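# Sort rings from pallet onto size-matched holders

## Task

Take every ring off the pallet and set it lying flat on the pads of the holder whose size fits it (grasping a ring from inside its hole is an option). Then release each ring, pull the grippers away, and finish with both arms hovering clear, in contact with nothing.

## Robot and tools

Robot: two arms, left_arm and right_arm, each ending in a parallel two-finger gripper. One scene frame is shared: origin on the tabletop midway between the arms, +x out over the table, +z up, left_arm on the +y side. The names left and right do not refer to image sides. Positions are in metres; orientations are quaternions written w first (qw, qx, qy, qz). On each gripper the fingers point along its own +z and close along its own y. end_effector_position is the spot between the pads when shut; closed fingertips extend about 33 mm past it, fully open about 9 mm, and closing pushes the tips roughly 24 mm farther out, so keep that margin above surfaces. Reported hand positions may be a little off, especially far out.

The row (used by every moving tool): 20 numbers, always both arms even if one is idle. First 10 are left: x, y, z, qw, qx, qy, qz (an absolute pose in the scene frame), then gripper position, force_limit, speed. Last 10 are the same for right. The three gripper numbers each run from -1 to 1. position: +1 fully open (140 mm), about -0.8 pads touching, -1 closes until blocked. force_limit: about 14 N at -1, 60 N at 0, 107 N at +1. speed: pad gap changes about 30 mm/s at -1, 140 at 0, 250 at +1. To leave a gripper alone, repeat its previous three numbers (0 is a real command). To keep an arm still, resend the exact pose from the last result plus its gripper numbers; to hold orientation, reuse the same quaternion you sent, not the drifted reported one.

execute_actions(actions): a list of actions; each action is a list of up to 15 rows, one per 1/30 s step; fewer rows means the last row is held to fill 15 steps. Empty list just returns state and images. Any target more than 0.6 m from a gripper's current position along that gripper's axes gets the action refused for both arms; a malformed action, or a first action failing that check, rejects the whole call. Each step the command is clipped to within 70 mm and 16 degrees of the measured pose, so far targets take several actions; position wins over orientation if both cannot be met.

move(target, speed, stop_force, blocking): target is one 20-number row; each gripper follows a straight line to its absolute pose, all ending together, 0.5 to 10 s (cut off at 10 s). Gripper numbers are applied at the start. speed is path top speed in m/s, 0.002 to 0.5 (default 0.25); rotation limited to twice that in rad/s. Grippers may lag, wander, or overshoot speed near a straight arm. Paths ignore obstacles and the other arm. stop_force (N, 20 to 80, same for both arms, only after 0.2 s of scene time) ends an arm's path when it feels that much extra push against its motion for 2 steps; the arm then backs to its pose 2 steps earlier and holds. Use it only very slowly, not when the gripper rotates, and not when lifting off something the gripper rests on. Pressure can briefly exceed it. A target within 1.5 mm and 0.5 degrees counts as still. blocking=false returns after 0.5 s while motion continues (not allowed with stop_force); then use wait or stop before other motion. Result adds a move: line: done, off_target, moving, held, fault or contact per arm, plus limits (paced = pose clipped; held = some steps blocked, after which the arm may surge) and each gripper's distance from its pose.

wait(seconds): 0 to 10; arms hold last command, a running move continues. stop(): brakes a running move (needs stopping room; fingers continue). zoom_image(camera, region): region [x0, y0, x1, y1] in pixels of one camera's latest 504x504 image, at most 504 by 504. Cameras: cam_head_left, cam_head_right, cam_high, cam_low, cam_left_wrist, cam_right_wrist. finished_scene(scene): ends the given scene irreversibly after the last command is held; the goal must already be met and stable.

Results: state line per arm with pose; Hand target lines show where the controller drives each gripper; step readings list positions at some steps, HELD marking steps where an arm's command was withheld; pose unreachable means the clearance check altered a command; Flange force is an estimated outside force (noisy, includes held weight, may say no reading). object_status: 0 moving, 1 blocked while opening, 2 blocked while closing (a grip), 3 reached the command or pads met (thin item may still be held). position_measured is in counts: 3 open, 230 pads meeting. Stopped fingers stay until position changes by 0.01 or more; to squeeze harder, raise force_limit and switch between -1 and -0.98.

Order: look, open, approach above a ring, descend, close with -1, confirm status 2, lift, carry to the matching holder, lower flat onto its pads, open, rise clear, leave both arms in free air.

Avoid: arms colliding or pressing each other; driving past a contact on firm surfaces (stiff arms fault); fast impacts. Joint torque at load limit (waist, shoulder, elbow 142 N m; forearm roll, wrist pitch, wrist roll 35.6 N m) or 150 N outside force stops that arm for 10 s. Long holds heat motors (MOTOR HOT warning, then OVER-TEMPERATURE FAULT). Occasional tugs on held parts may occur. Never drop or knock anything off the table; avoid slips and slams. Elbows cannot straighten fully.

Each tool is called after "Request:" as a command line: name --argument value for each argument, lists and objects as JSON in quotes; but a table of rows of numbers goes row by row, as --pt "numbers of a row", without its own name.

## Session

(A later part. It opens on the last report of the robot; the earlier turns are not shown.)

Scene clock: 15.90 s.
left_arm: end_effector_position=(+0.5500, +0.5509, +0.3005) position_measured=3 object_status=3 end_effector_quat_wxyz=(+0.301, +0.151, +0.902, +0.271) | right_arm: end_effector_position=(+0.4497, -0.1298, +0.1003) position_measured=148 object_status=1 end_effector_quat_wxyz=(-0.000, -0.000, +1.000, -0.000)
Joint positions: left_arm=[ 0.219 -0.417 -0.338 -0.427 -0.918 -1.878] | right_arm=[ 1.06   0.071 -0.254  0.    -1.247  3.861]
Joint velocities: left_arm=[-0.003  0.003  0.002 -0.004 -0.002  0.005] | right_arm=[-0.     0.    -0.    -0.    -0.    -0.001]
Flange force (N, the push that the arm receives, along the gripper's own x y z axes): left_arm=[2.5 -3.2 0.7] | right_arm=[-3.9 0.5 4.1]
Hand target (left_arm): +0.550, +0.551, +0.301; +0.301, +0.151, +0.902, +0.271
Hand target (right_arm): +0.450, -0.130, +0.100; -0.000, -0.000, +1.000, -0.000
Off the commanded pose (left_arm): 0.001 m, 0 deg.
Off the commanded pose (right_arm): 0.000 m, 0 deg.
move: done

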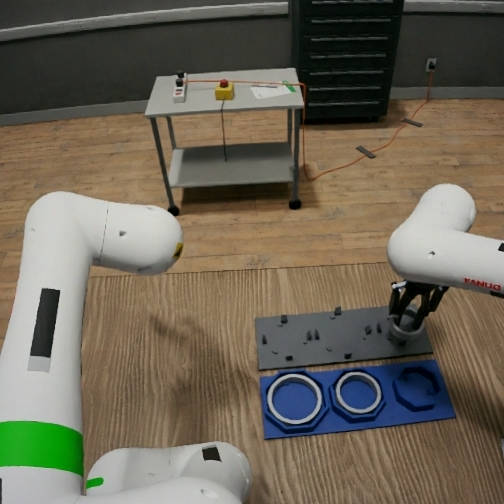

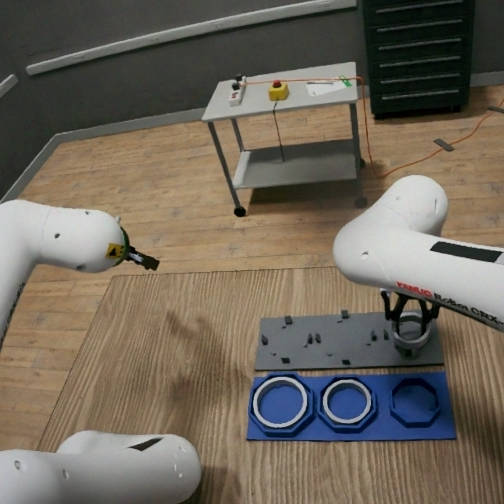

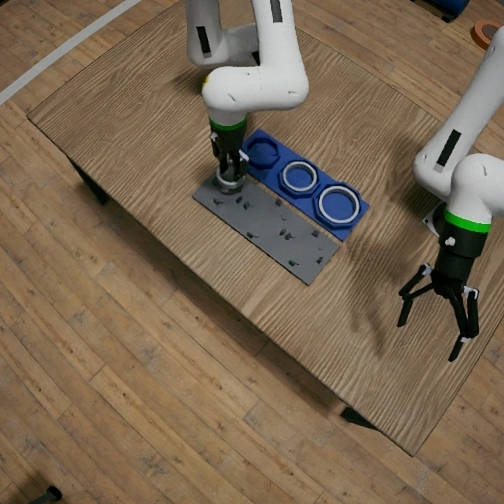

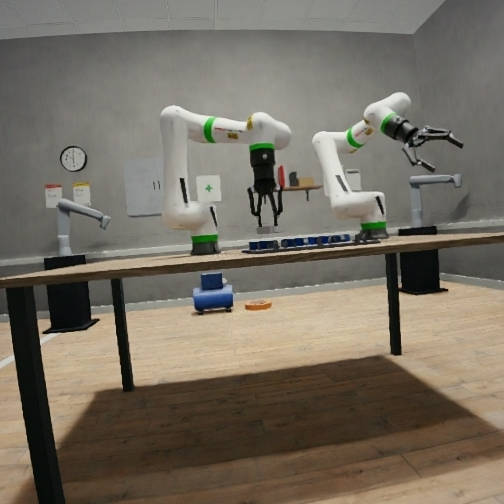

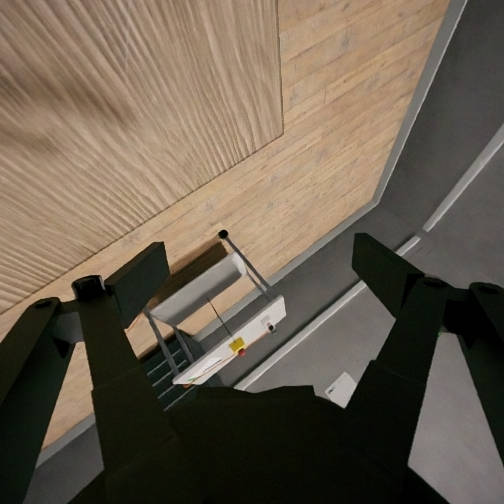

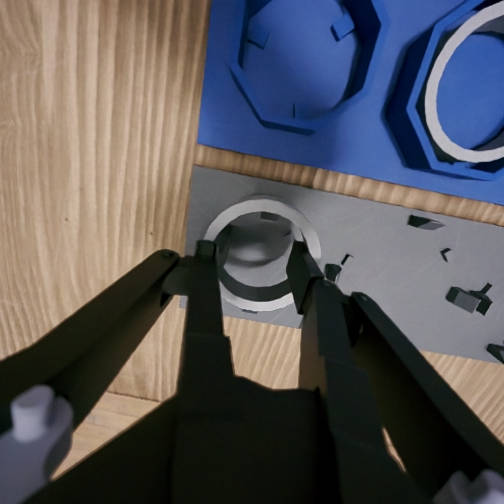

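Request:
move --target '[0.55,0.55,0.3,0.3,0.15,0.9,0.27,1,0,0,0.478,-0.131,0.075,0,0.383,0.924,0,0.41,0.3,-0.6]' --speed 0.4

Request:
zoom_image --camera "cam_high" --region '[180,130,280,230]'

Request:
zoom_image --camera "cam_head_right" --region '[350,280,460,380]'

Scene clock: 18.97 s.
left_arm: end_effector_position=(+0.5500, +0.5500, +0.3000) position_measured=3 object_status=3 end_effector_quat_wxyz=(+0.301, +0.150, +0.902, +0.271) | right_arm: end_effector_position=(+0.4780, -0.1309, +0.0751) position_measured=148 object_status=1 end_effector_quat_wxyz=(-0.000, +0.383, +0.924, +0.000)
Joint positions: left_arm=[ 0.215 -0.416 -0.337 -0.43  -0.919 -1.872] | right_arm=[ 1.011  0.15  -0.228 -0.    -1.193  3.124]
Joint velocities: left_arm=[ 0.    -0.001  0.     0.    -0.    -0.   ] | right_arm=[ 0.001  0.001 -0.001  0.002  0.    -0.001]
Flange force (N, the push that the arm receives, along the gripper's own x y z axes): left_arm=[2.2 -5.6 -1.5] | right_arm=[-2.6 4.8 2.9]
Hand target (left_arm): +0.550, +0.550, +0.300; +0.301, +0.150, +0.902, +0.271
Hand target (right_arm): +0.478, -0.131, +0.075; -0.000, +0.383, +0.924, -0.000
Off the commanded pose (left_arm): 0.000 m, 0 deg.
Off the commanded pose (right_arm): 0.000 m, 0 deg.
move: done

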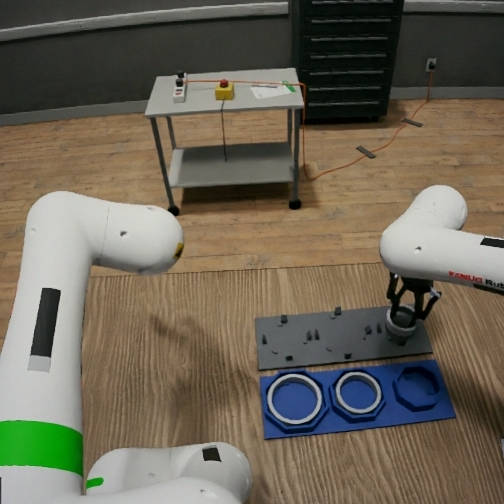

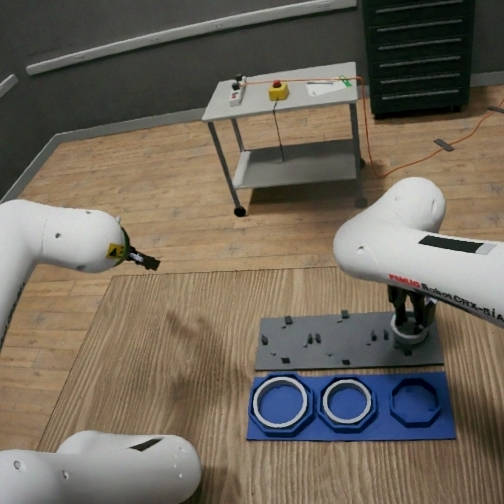

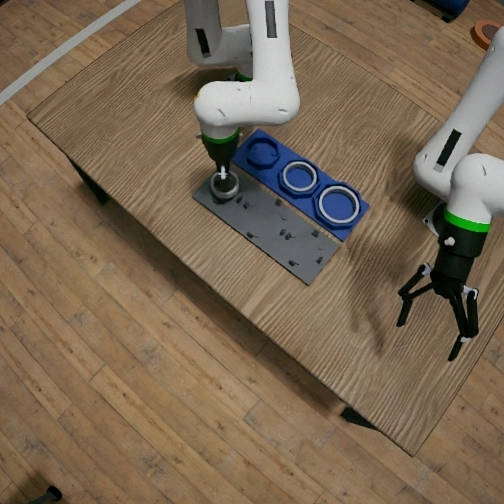

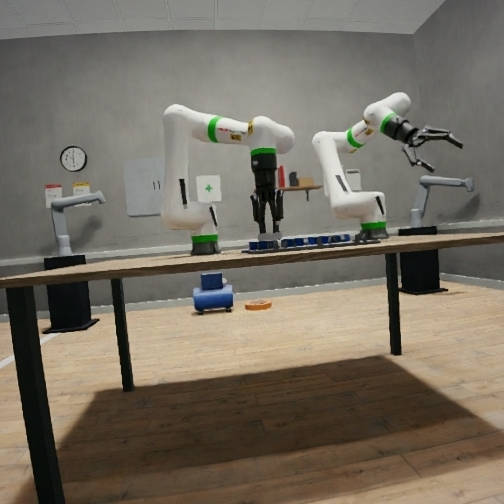

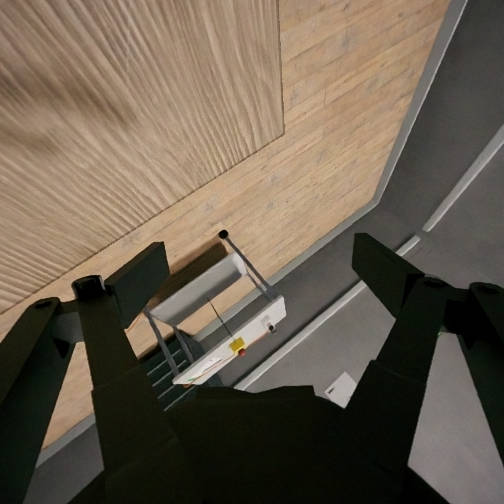

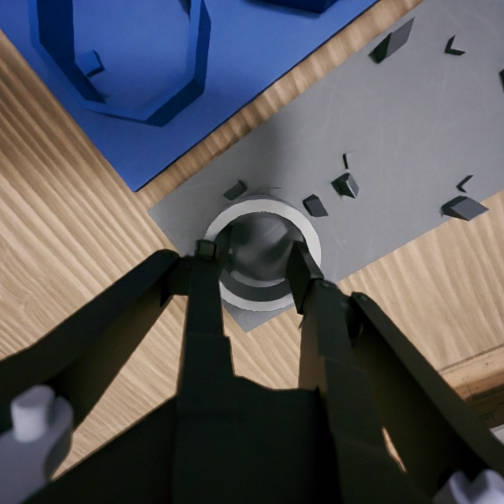

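Region (180, 130, 280, 230) of cam_high's 504x504 image, scaled by 5.040, with more detail than that image has.

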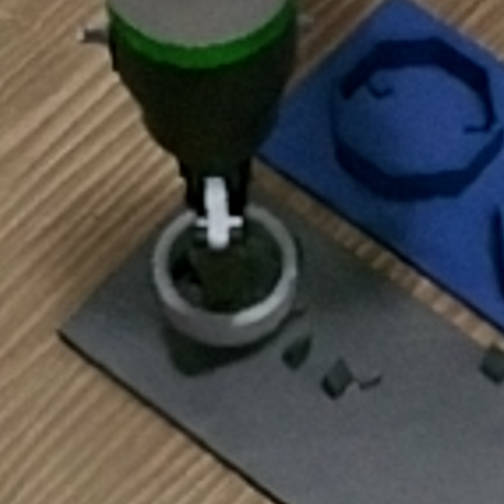

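Region (350, 280, 460, 380) of cam_head_right's 504x504 image, scaled by 4.582, with more detail than that image has; it fills the top 458 rows of this view, and the rest is white.

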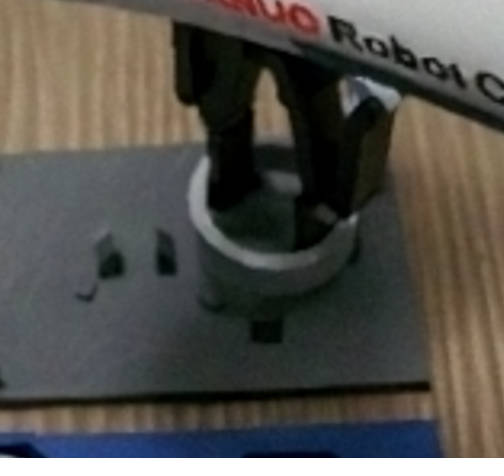

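Request:
move --target '[0.55,0.55,0.3,0.3,0.15,0.9,0.27,1,0,0,0.479,-0.128,0.045,0,0.383,0.924,0,0.41,0.3,-0.6]' --speed 0.012 --stop_force 20

Request:
zoom_image --camera "cam_high" --region '[180,130,280,230]'

Request:
zoom_image --camera "cam_head_left" --region '[350,280,460,380]'

Scene clock: 21.57 s.
left_arm: end_effector_position=(+0.5500, +0.5500, +0.3000) position_measured=3 object_status=3 end_effector_quat_wxyz=(+0.301, +0.150, +0.902, +0.271) | right_arm: end_effector_position=(+0.4786, -0.1292, +0.0606) position_measured=148 object_status=1 end_effector_quat_wxyz=(+0.000, +0.383, +0.924, +0.000)
Joint positions: left_arm=[ 0.215 -0.416 -0.337 -0.43  -0.919 -1.872] | right_arm=[ 1.013  0.167 -0.245  0.    -1.158  3.123]
Joint velocities: left_arm=[-0.    -0.001 -0.001 -0.     0.    -0.   ] | right_arm=[-0.    -0.001  0.002 -0.    -0.006 -0.   ]
Flange force (N, the push that the arm receives, along the gripper's own x y z axes): left_arm=[0.6 -6.2 -1.3] | right_arm=[14.4 21.3 -2.4]
Hand target (left_arm): +0.550, +0.550, +0.300; +0.301, +0.150, +0.902, +0.271
Hand target (right_arm): +0.479, -0.129, +0.061; +0.000, +0.383, +0.924, +0.000
Off the commanded pose (left_arm): 0.000 m, 0 deg.
Off the commanded pose (right_arm): 0.016 m, 0 deg.
move: contact (right_arm)

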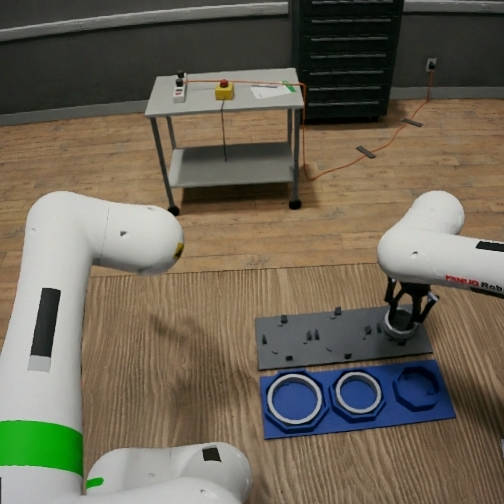

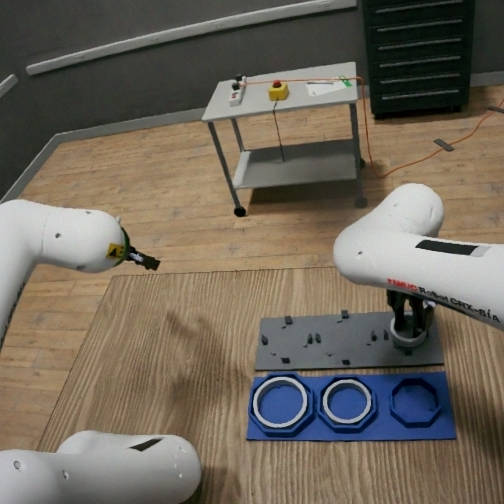

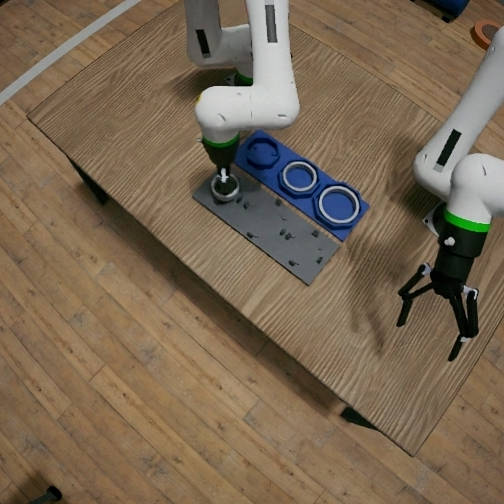

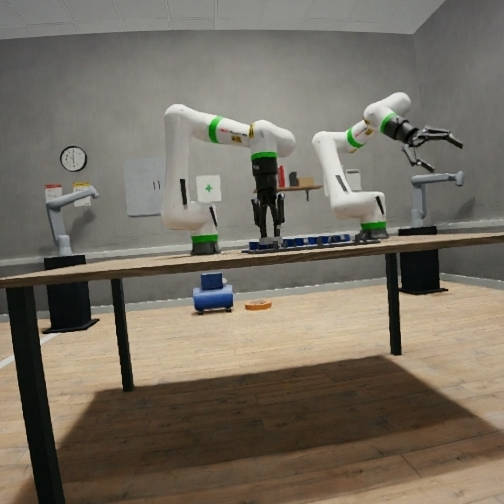

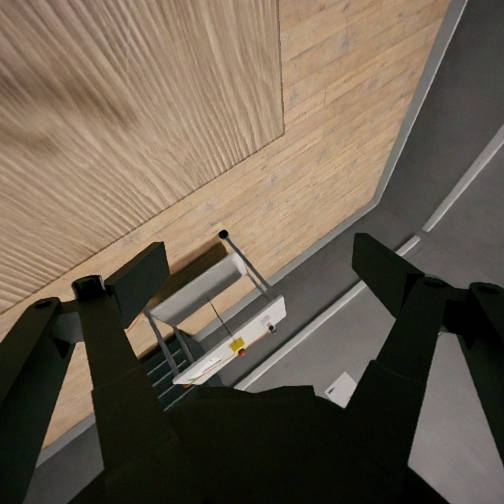

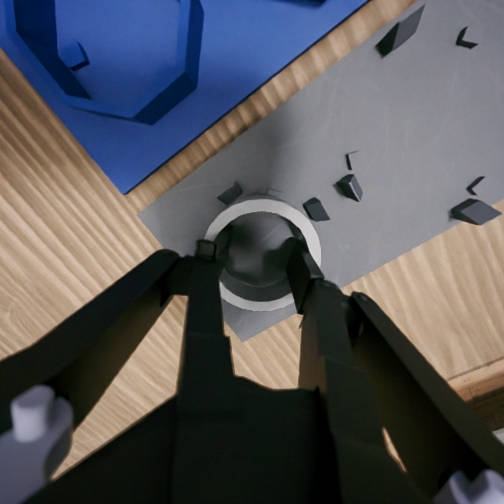

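Region (180, 130, 280, 230) of cam_high's 504x504 image, scaled by 5.040, with more detail than that image has.

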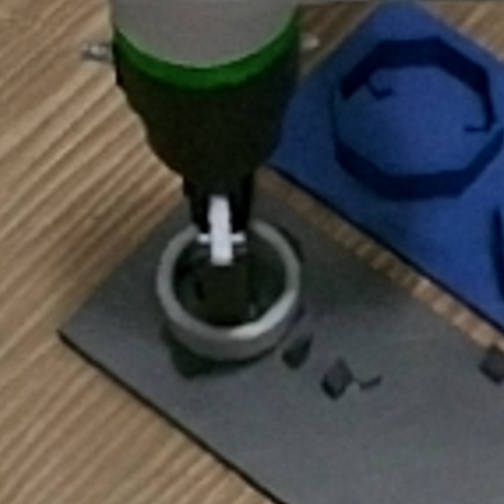

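Region (350, 280, 460, 380) of cam_head_left's 504x504 image, scaled by 4.582, with more detail than that image has; it fills the top 458 rows of this view, and the rest is white.

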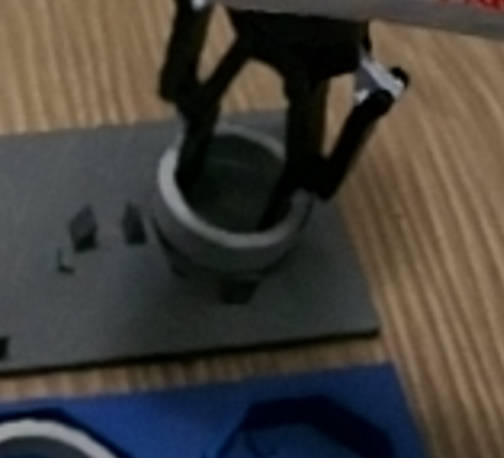

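Request:
move --target '[0.55,0.55,0.3,0.3,0.15,0.9,0.27,1,0,0,0.4755,-0.125,0.061,0,0.383,0.924,0,0.41,0.3,-0.6]' --speed 0.02

Request:
move --target '[0.55,0.55,0.3,0.3,0.15,0.9,0.27,1,0,0,0.4755,-0.125,0.042,0,0.383,0.924,0,0.41,0.3,-0.6]' --speed 0.008 --stop_force 20

Scene clock: 23.17 s.
left_arm: end_effector_position=(+0.5500, +0.5500, +0.3000) position_measured=3 object_status=3 end_effector_quat_wxyz=(+0.301, +0.150, +0.902, +0.271) | right_arm: end_effector_position=(+0.4755, -0.1250, +0.0610) position_measured=148 object_status=1 end_effector_quat_wxyz=(+0.000, +0.383, +0.924, +0.000)
Joint positions: left_arm=[ 0.215 -0.416 -0.337 -0.43  -0.919 -1.872] | right_arm=[ 1.024  0.166 -0.246  0.    -1.159  3.111]
Joint velocities: left_arm=[ 0.001 -0.001  0.     0.     0.    -0.   ] | right_arm=[ 0.001  0.    -0.    -0.001 -0.    -0.   ]
Flange force (N, the push that the arm receives, along the gripper's own x y z axes): left_arm=[6.9 -3.7 0.5] | right_arm=[-2.5 4.3 4.2]
Hand target (left_arm): +0.550, +0.550, +0.300; +0.301, +0.150, +0.902, +0.271
Hand target (right_arm): +0.475, -0.125, +0.061; +0.000, +0.383, +0.924, +0.000
Off the commanded pose (left_arm): 0.000 m, 0 deg.
Off the commanded pose (right_arm): 0.000 m, 0 deg.
move: done

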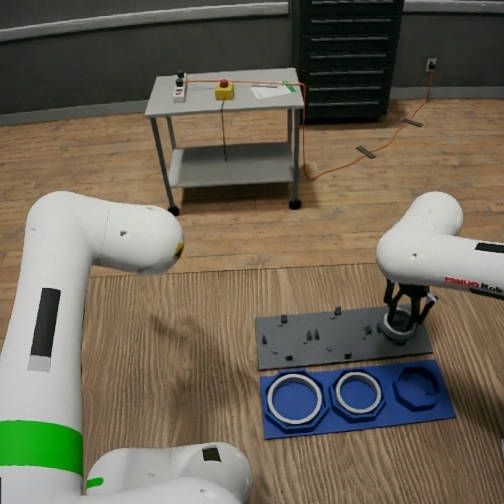

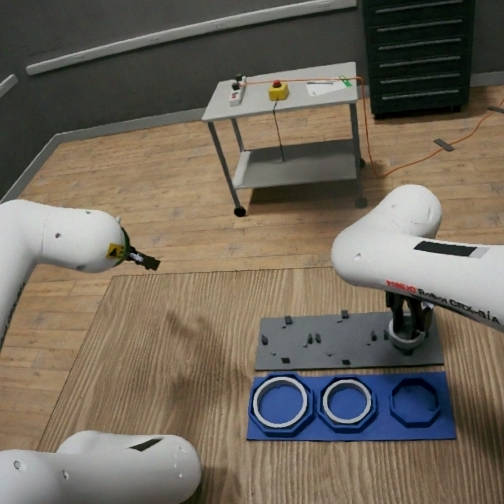

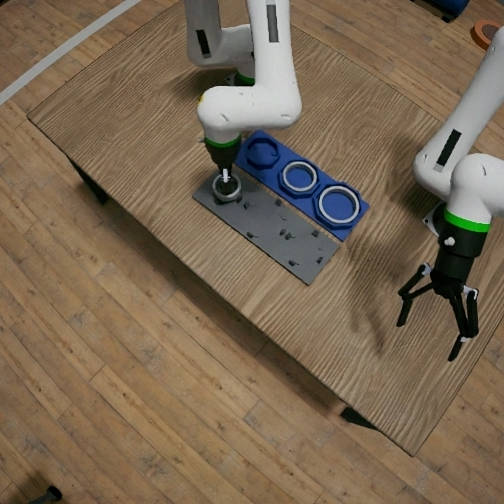

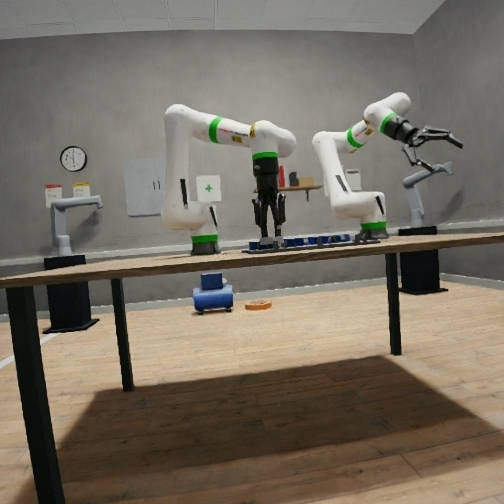

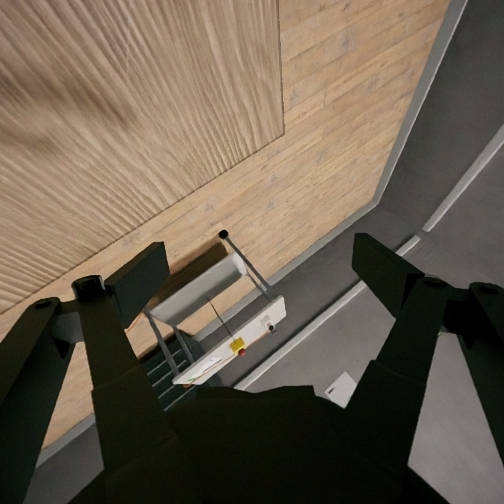

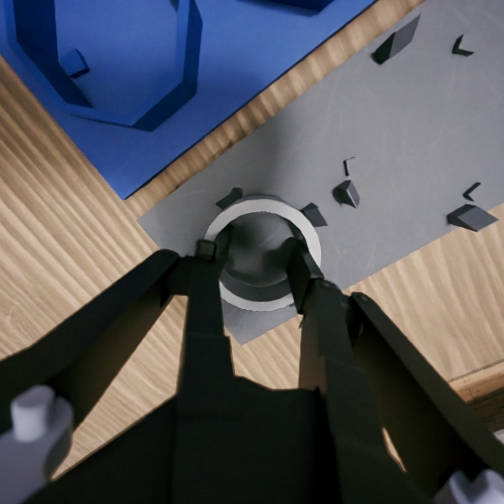

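Scene clock: 24.23 s.
left_arm: end_effector_position=(+0.5500, +0.5500, +0.3000) position_measured=3 object_status=3 end_effector_quat_wxyz=(+0.301, +0.150, +0.902, +0.271) | right_arm: end_effector_position=(+0.4758, -0.1249, +0.0551) position_measured=148 object_status=1 end_effector_quat_wxyz=(+0.000, +0.383, +0.924, +0.000)
Joint positions: left_arm=[ 0.215 -0.416 -0.337 -0.43  -0.919 -1.872] | right_arm=[ 1.024  0.172 -0.254  0.    -1.145  3.111]
Joint velocities: left_arm=[-0. -0. -0. -0.  0.  0.] | right_arm=[ 0.    -0.003  0.003 -0.001 -0.007  0.001]
Flange force (N, the push that the arm receives, along the gripper's own x y z axes): left_arm=[3.5 -5.2 -0.3] | right_arm=[-20.1 25.3 -3.2]
Hand target (left_arm): +0.550, +0.550, +0.300; +0.301, +0.150, +0.902, +0.271
Hand target (right_arm): +0.476, -0.125, +0.055; +0.000, +0.383, +0.924, +0.000
Off the commanded pose (left_arm): 0.000 m, 0 deg.
Off the commanded pose (right_arm): 0.013 m, 0 deg.
move: contact (right_arm)

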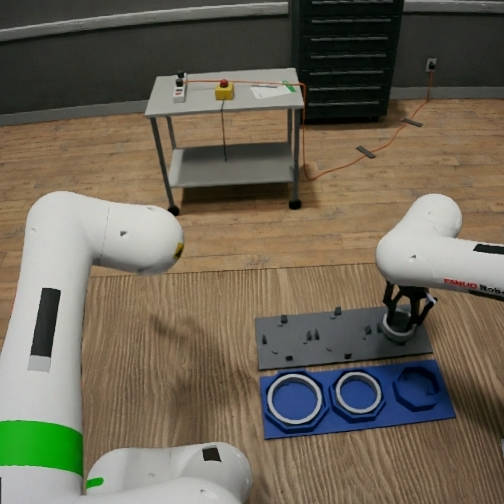

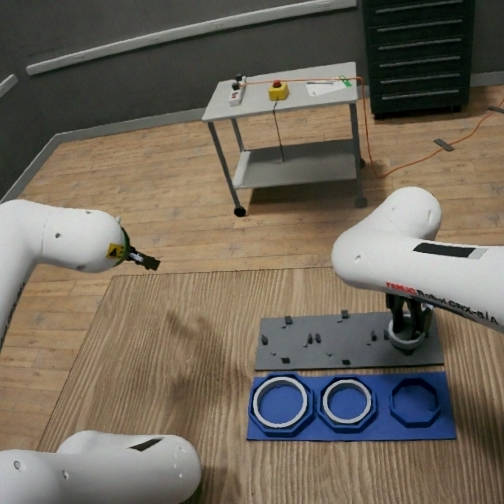

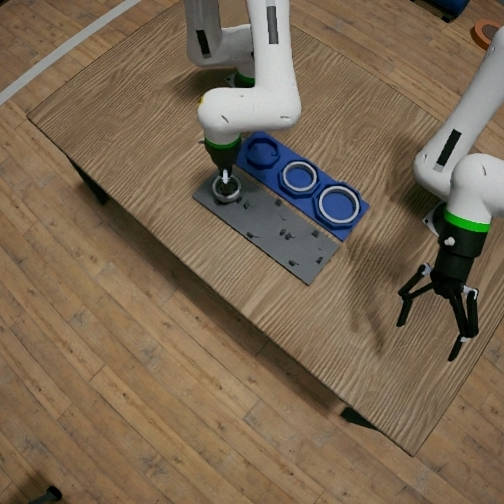

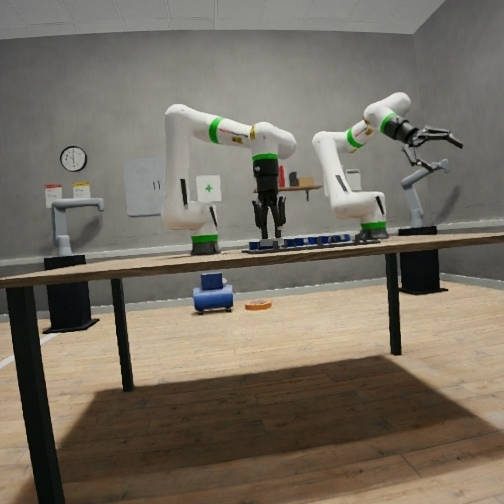

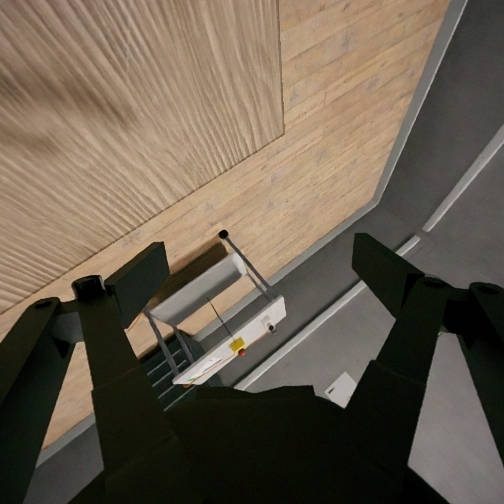

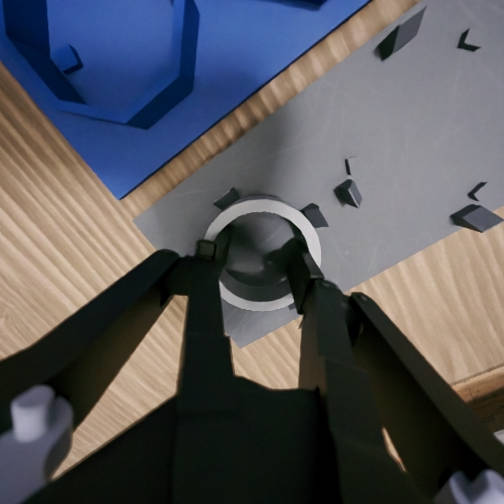

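Push is +x now.

Request:
move --target '[0.55,0.55,0.3,0.3,0.15,0.9,0.27,1,0,0,0.478,-0.1245,0.0555,0,0.383,0.924,0,0.41,0.3,-0.6]' --speed 0.02

Request:
move --target '[0.55,0.55,0.3,0.3,0.15,0.9,0.27,1,0,0,0.478,-0.1245,0.042,0,0.383,0.924,0,0.41,0.3,-0.6]' --speed 0.005 --stop_force 20

Scene clock: 25.80 s.
left_arm: end_effector_position=(+0.5500, +0.5500, +0.3000) position_measured=3 object_status=3 end_effector_quat_wxyz=(+0.301, +0.150, +0.902, +0.271) | right_arm: end_effector_position=(+0.4779, -0.1244, +0.0555) position_measured=148 object_status=1 end_effector_quat_wxyz=(-0.000, +0.383, +0.924, +0.000)
Joint positions: left_arm=[ 0.215 -0.416 -0.337 -0.43  -0.919 -1.872] | right_arm=[ 1.021  0.177 -0.246 -0.    -1.148  3.114]
Joint velocities: left_arm=[ 0. -0. -0. -0. -0.  0.] | right_arm=[-0.001 -0.    -0.001  0.     0.     0.   ]
Flange force (N, the push that the arm receives, along the gripper's own x y z axes): left_arm=[8.6 -5.6 -1.8] | right_arm=[-1.9 2.6 5.0]
Hand target (left_arm): +0.550, +0.550, +0.300; +0.301, +0.150, +0.902, +0.271
Hand target (right_arm): +0.478, -0.124, +0.056; -0.000, +0.383, +0.924, -0.000
Off the commanded pose (left_arm): 0.000 m, 0 deg.
Off the commanded pose (right_arm): 0.000 m, 0 deg.
move: done

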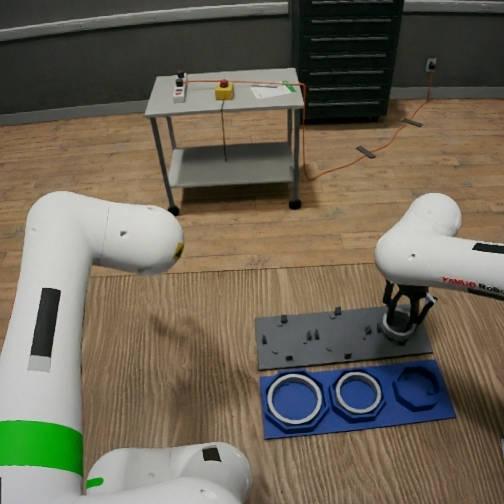

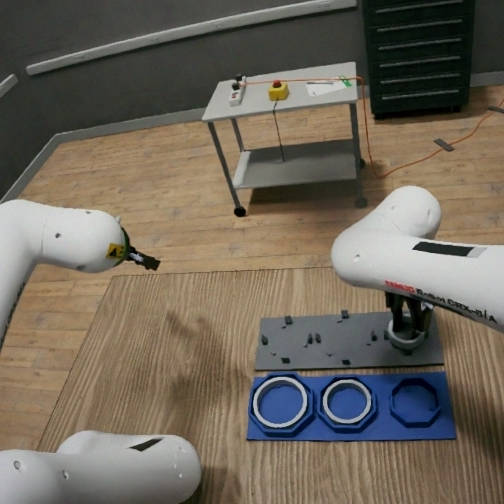

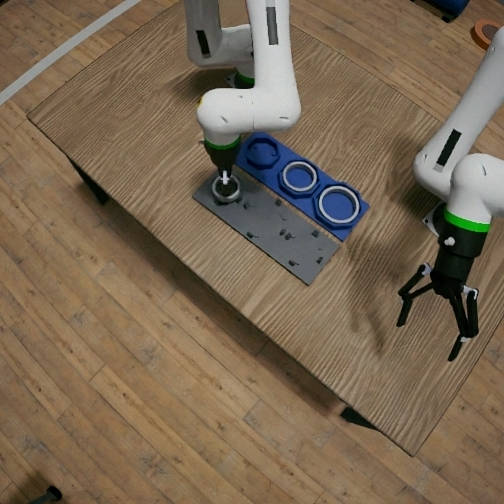

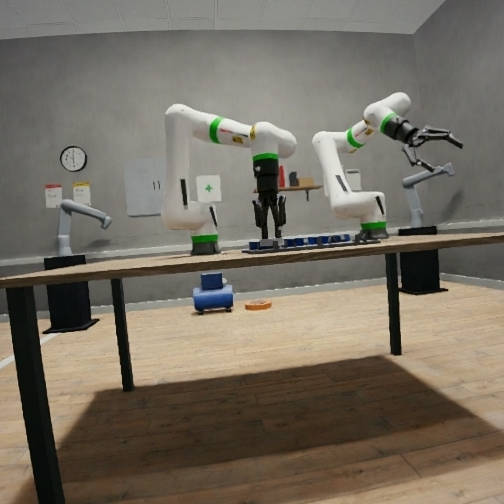

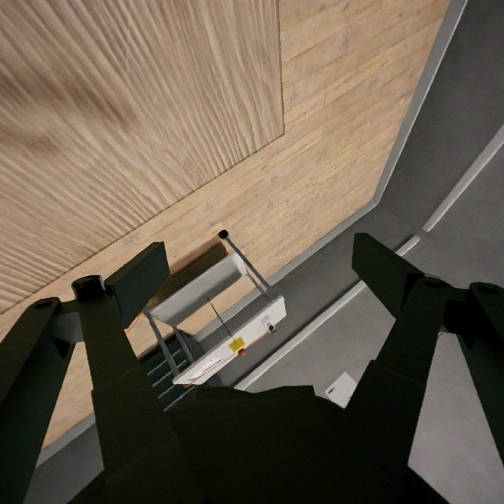

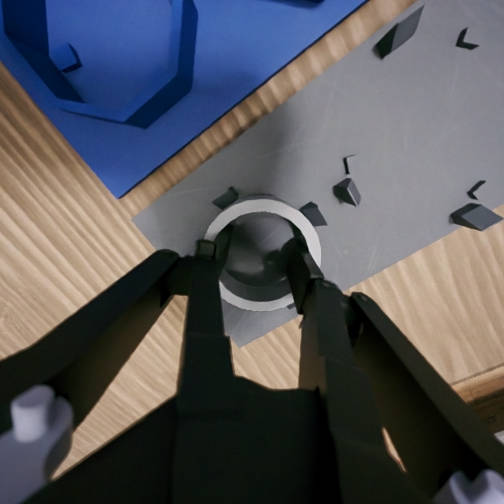

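Scene clock: 27.37 s.
left_arm: end_effector_position=(+0.5500, +0.5500, +0.3000) position_measured=3 object_status=3 end_effector_quat_wxyz=(+0.301, +0.150, +0.902, +0.271) | right_arm: end_effector_position=(+0.4781, -0.1244, +0.0492) position_measured=148 object_status=1 end_effector_quat_wxyz=(+0.000, +0.383, +0.924, +0.000)
Joint positions: left_arm=[ 0.215 -0.416 -0.337 -0.43  -0.919 -1.872] | right_arm=[ 1.021  0.183 -0.254  0.    -1.132  3.114]
Joint velocities: left_arm=[0. 0. 0. 0. 0. 0.] | right_arm=[-0.    -0.     0.003  0.001 -0.004  0.   ]
Flange force (N, the push that the arm receives, along the gripper's own x y z axes): left_arm=[10.1 -1.4 1.1] | right_arm=[2.9 -6.5 -30.1]
Hand target (left_arm): +0.550, +0.550, +0.300; +0.301, +0.150, +0.902, +0.271
Hand target (right_arm): +0.478, -0.124, +0.049; -0.000, +0.383, +0.924, +0.000
Off the commanded pose (left_arm): 0.000 m, 0 deg.
Off the commanded pose (right_arm): 0.007 m, 0 deg.
move: contact (right_arm)

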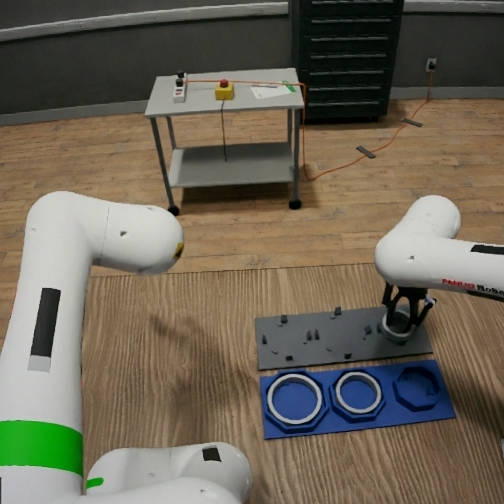

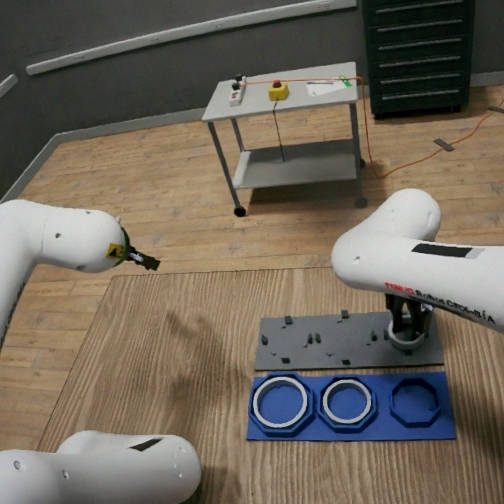

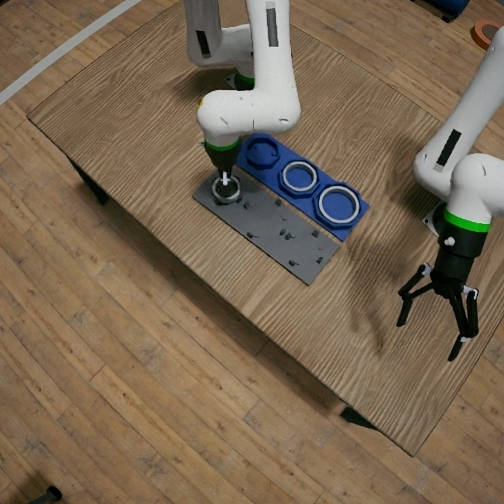

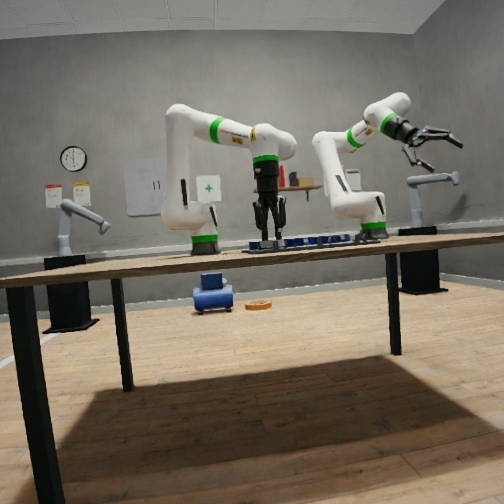

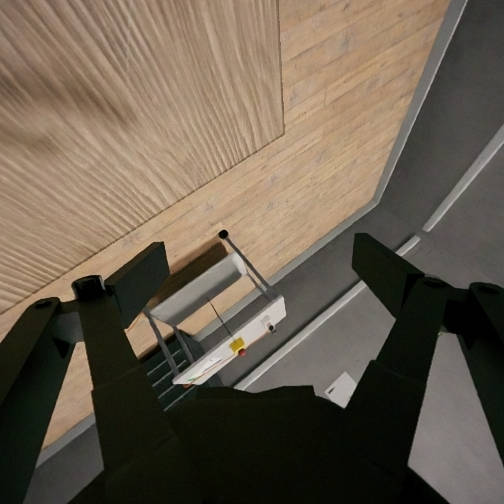

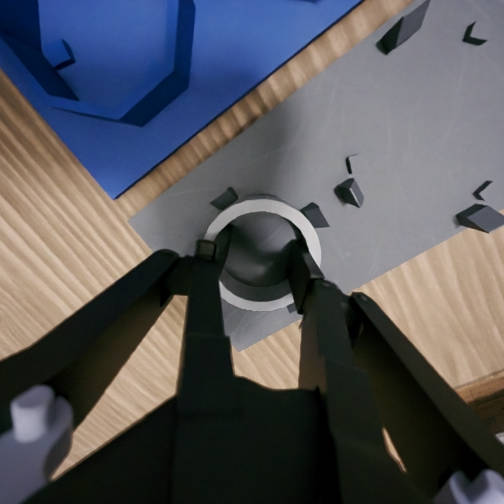

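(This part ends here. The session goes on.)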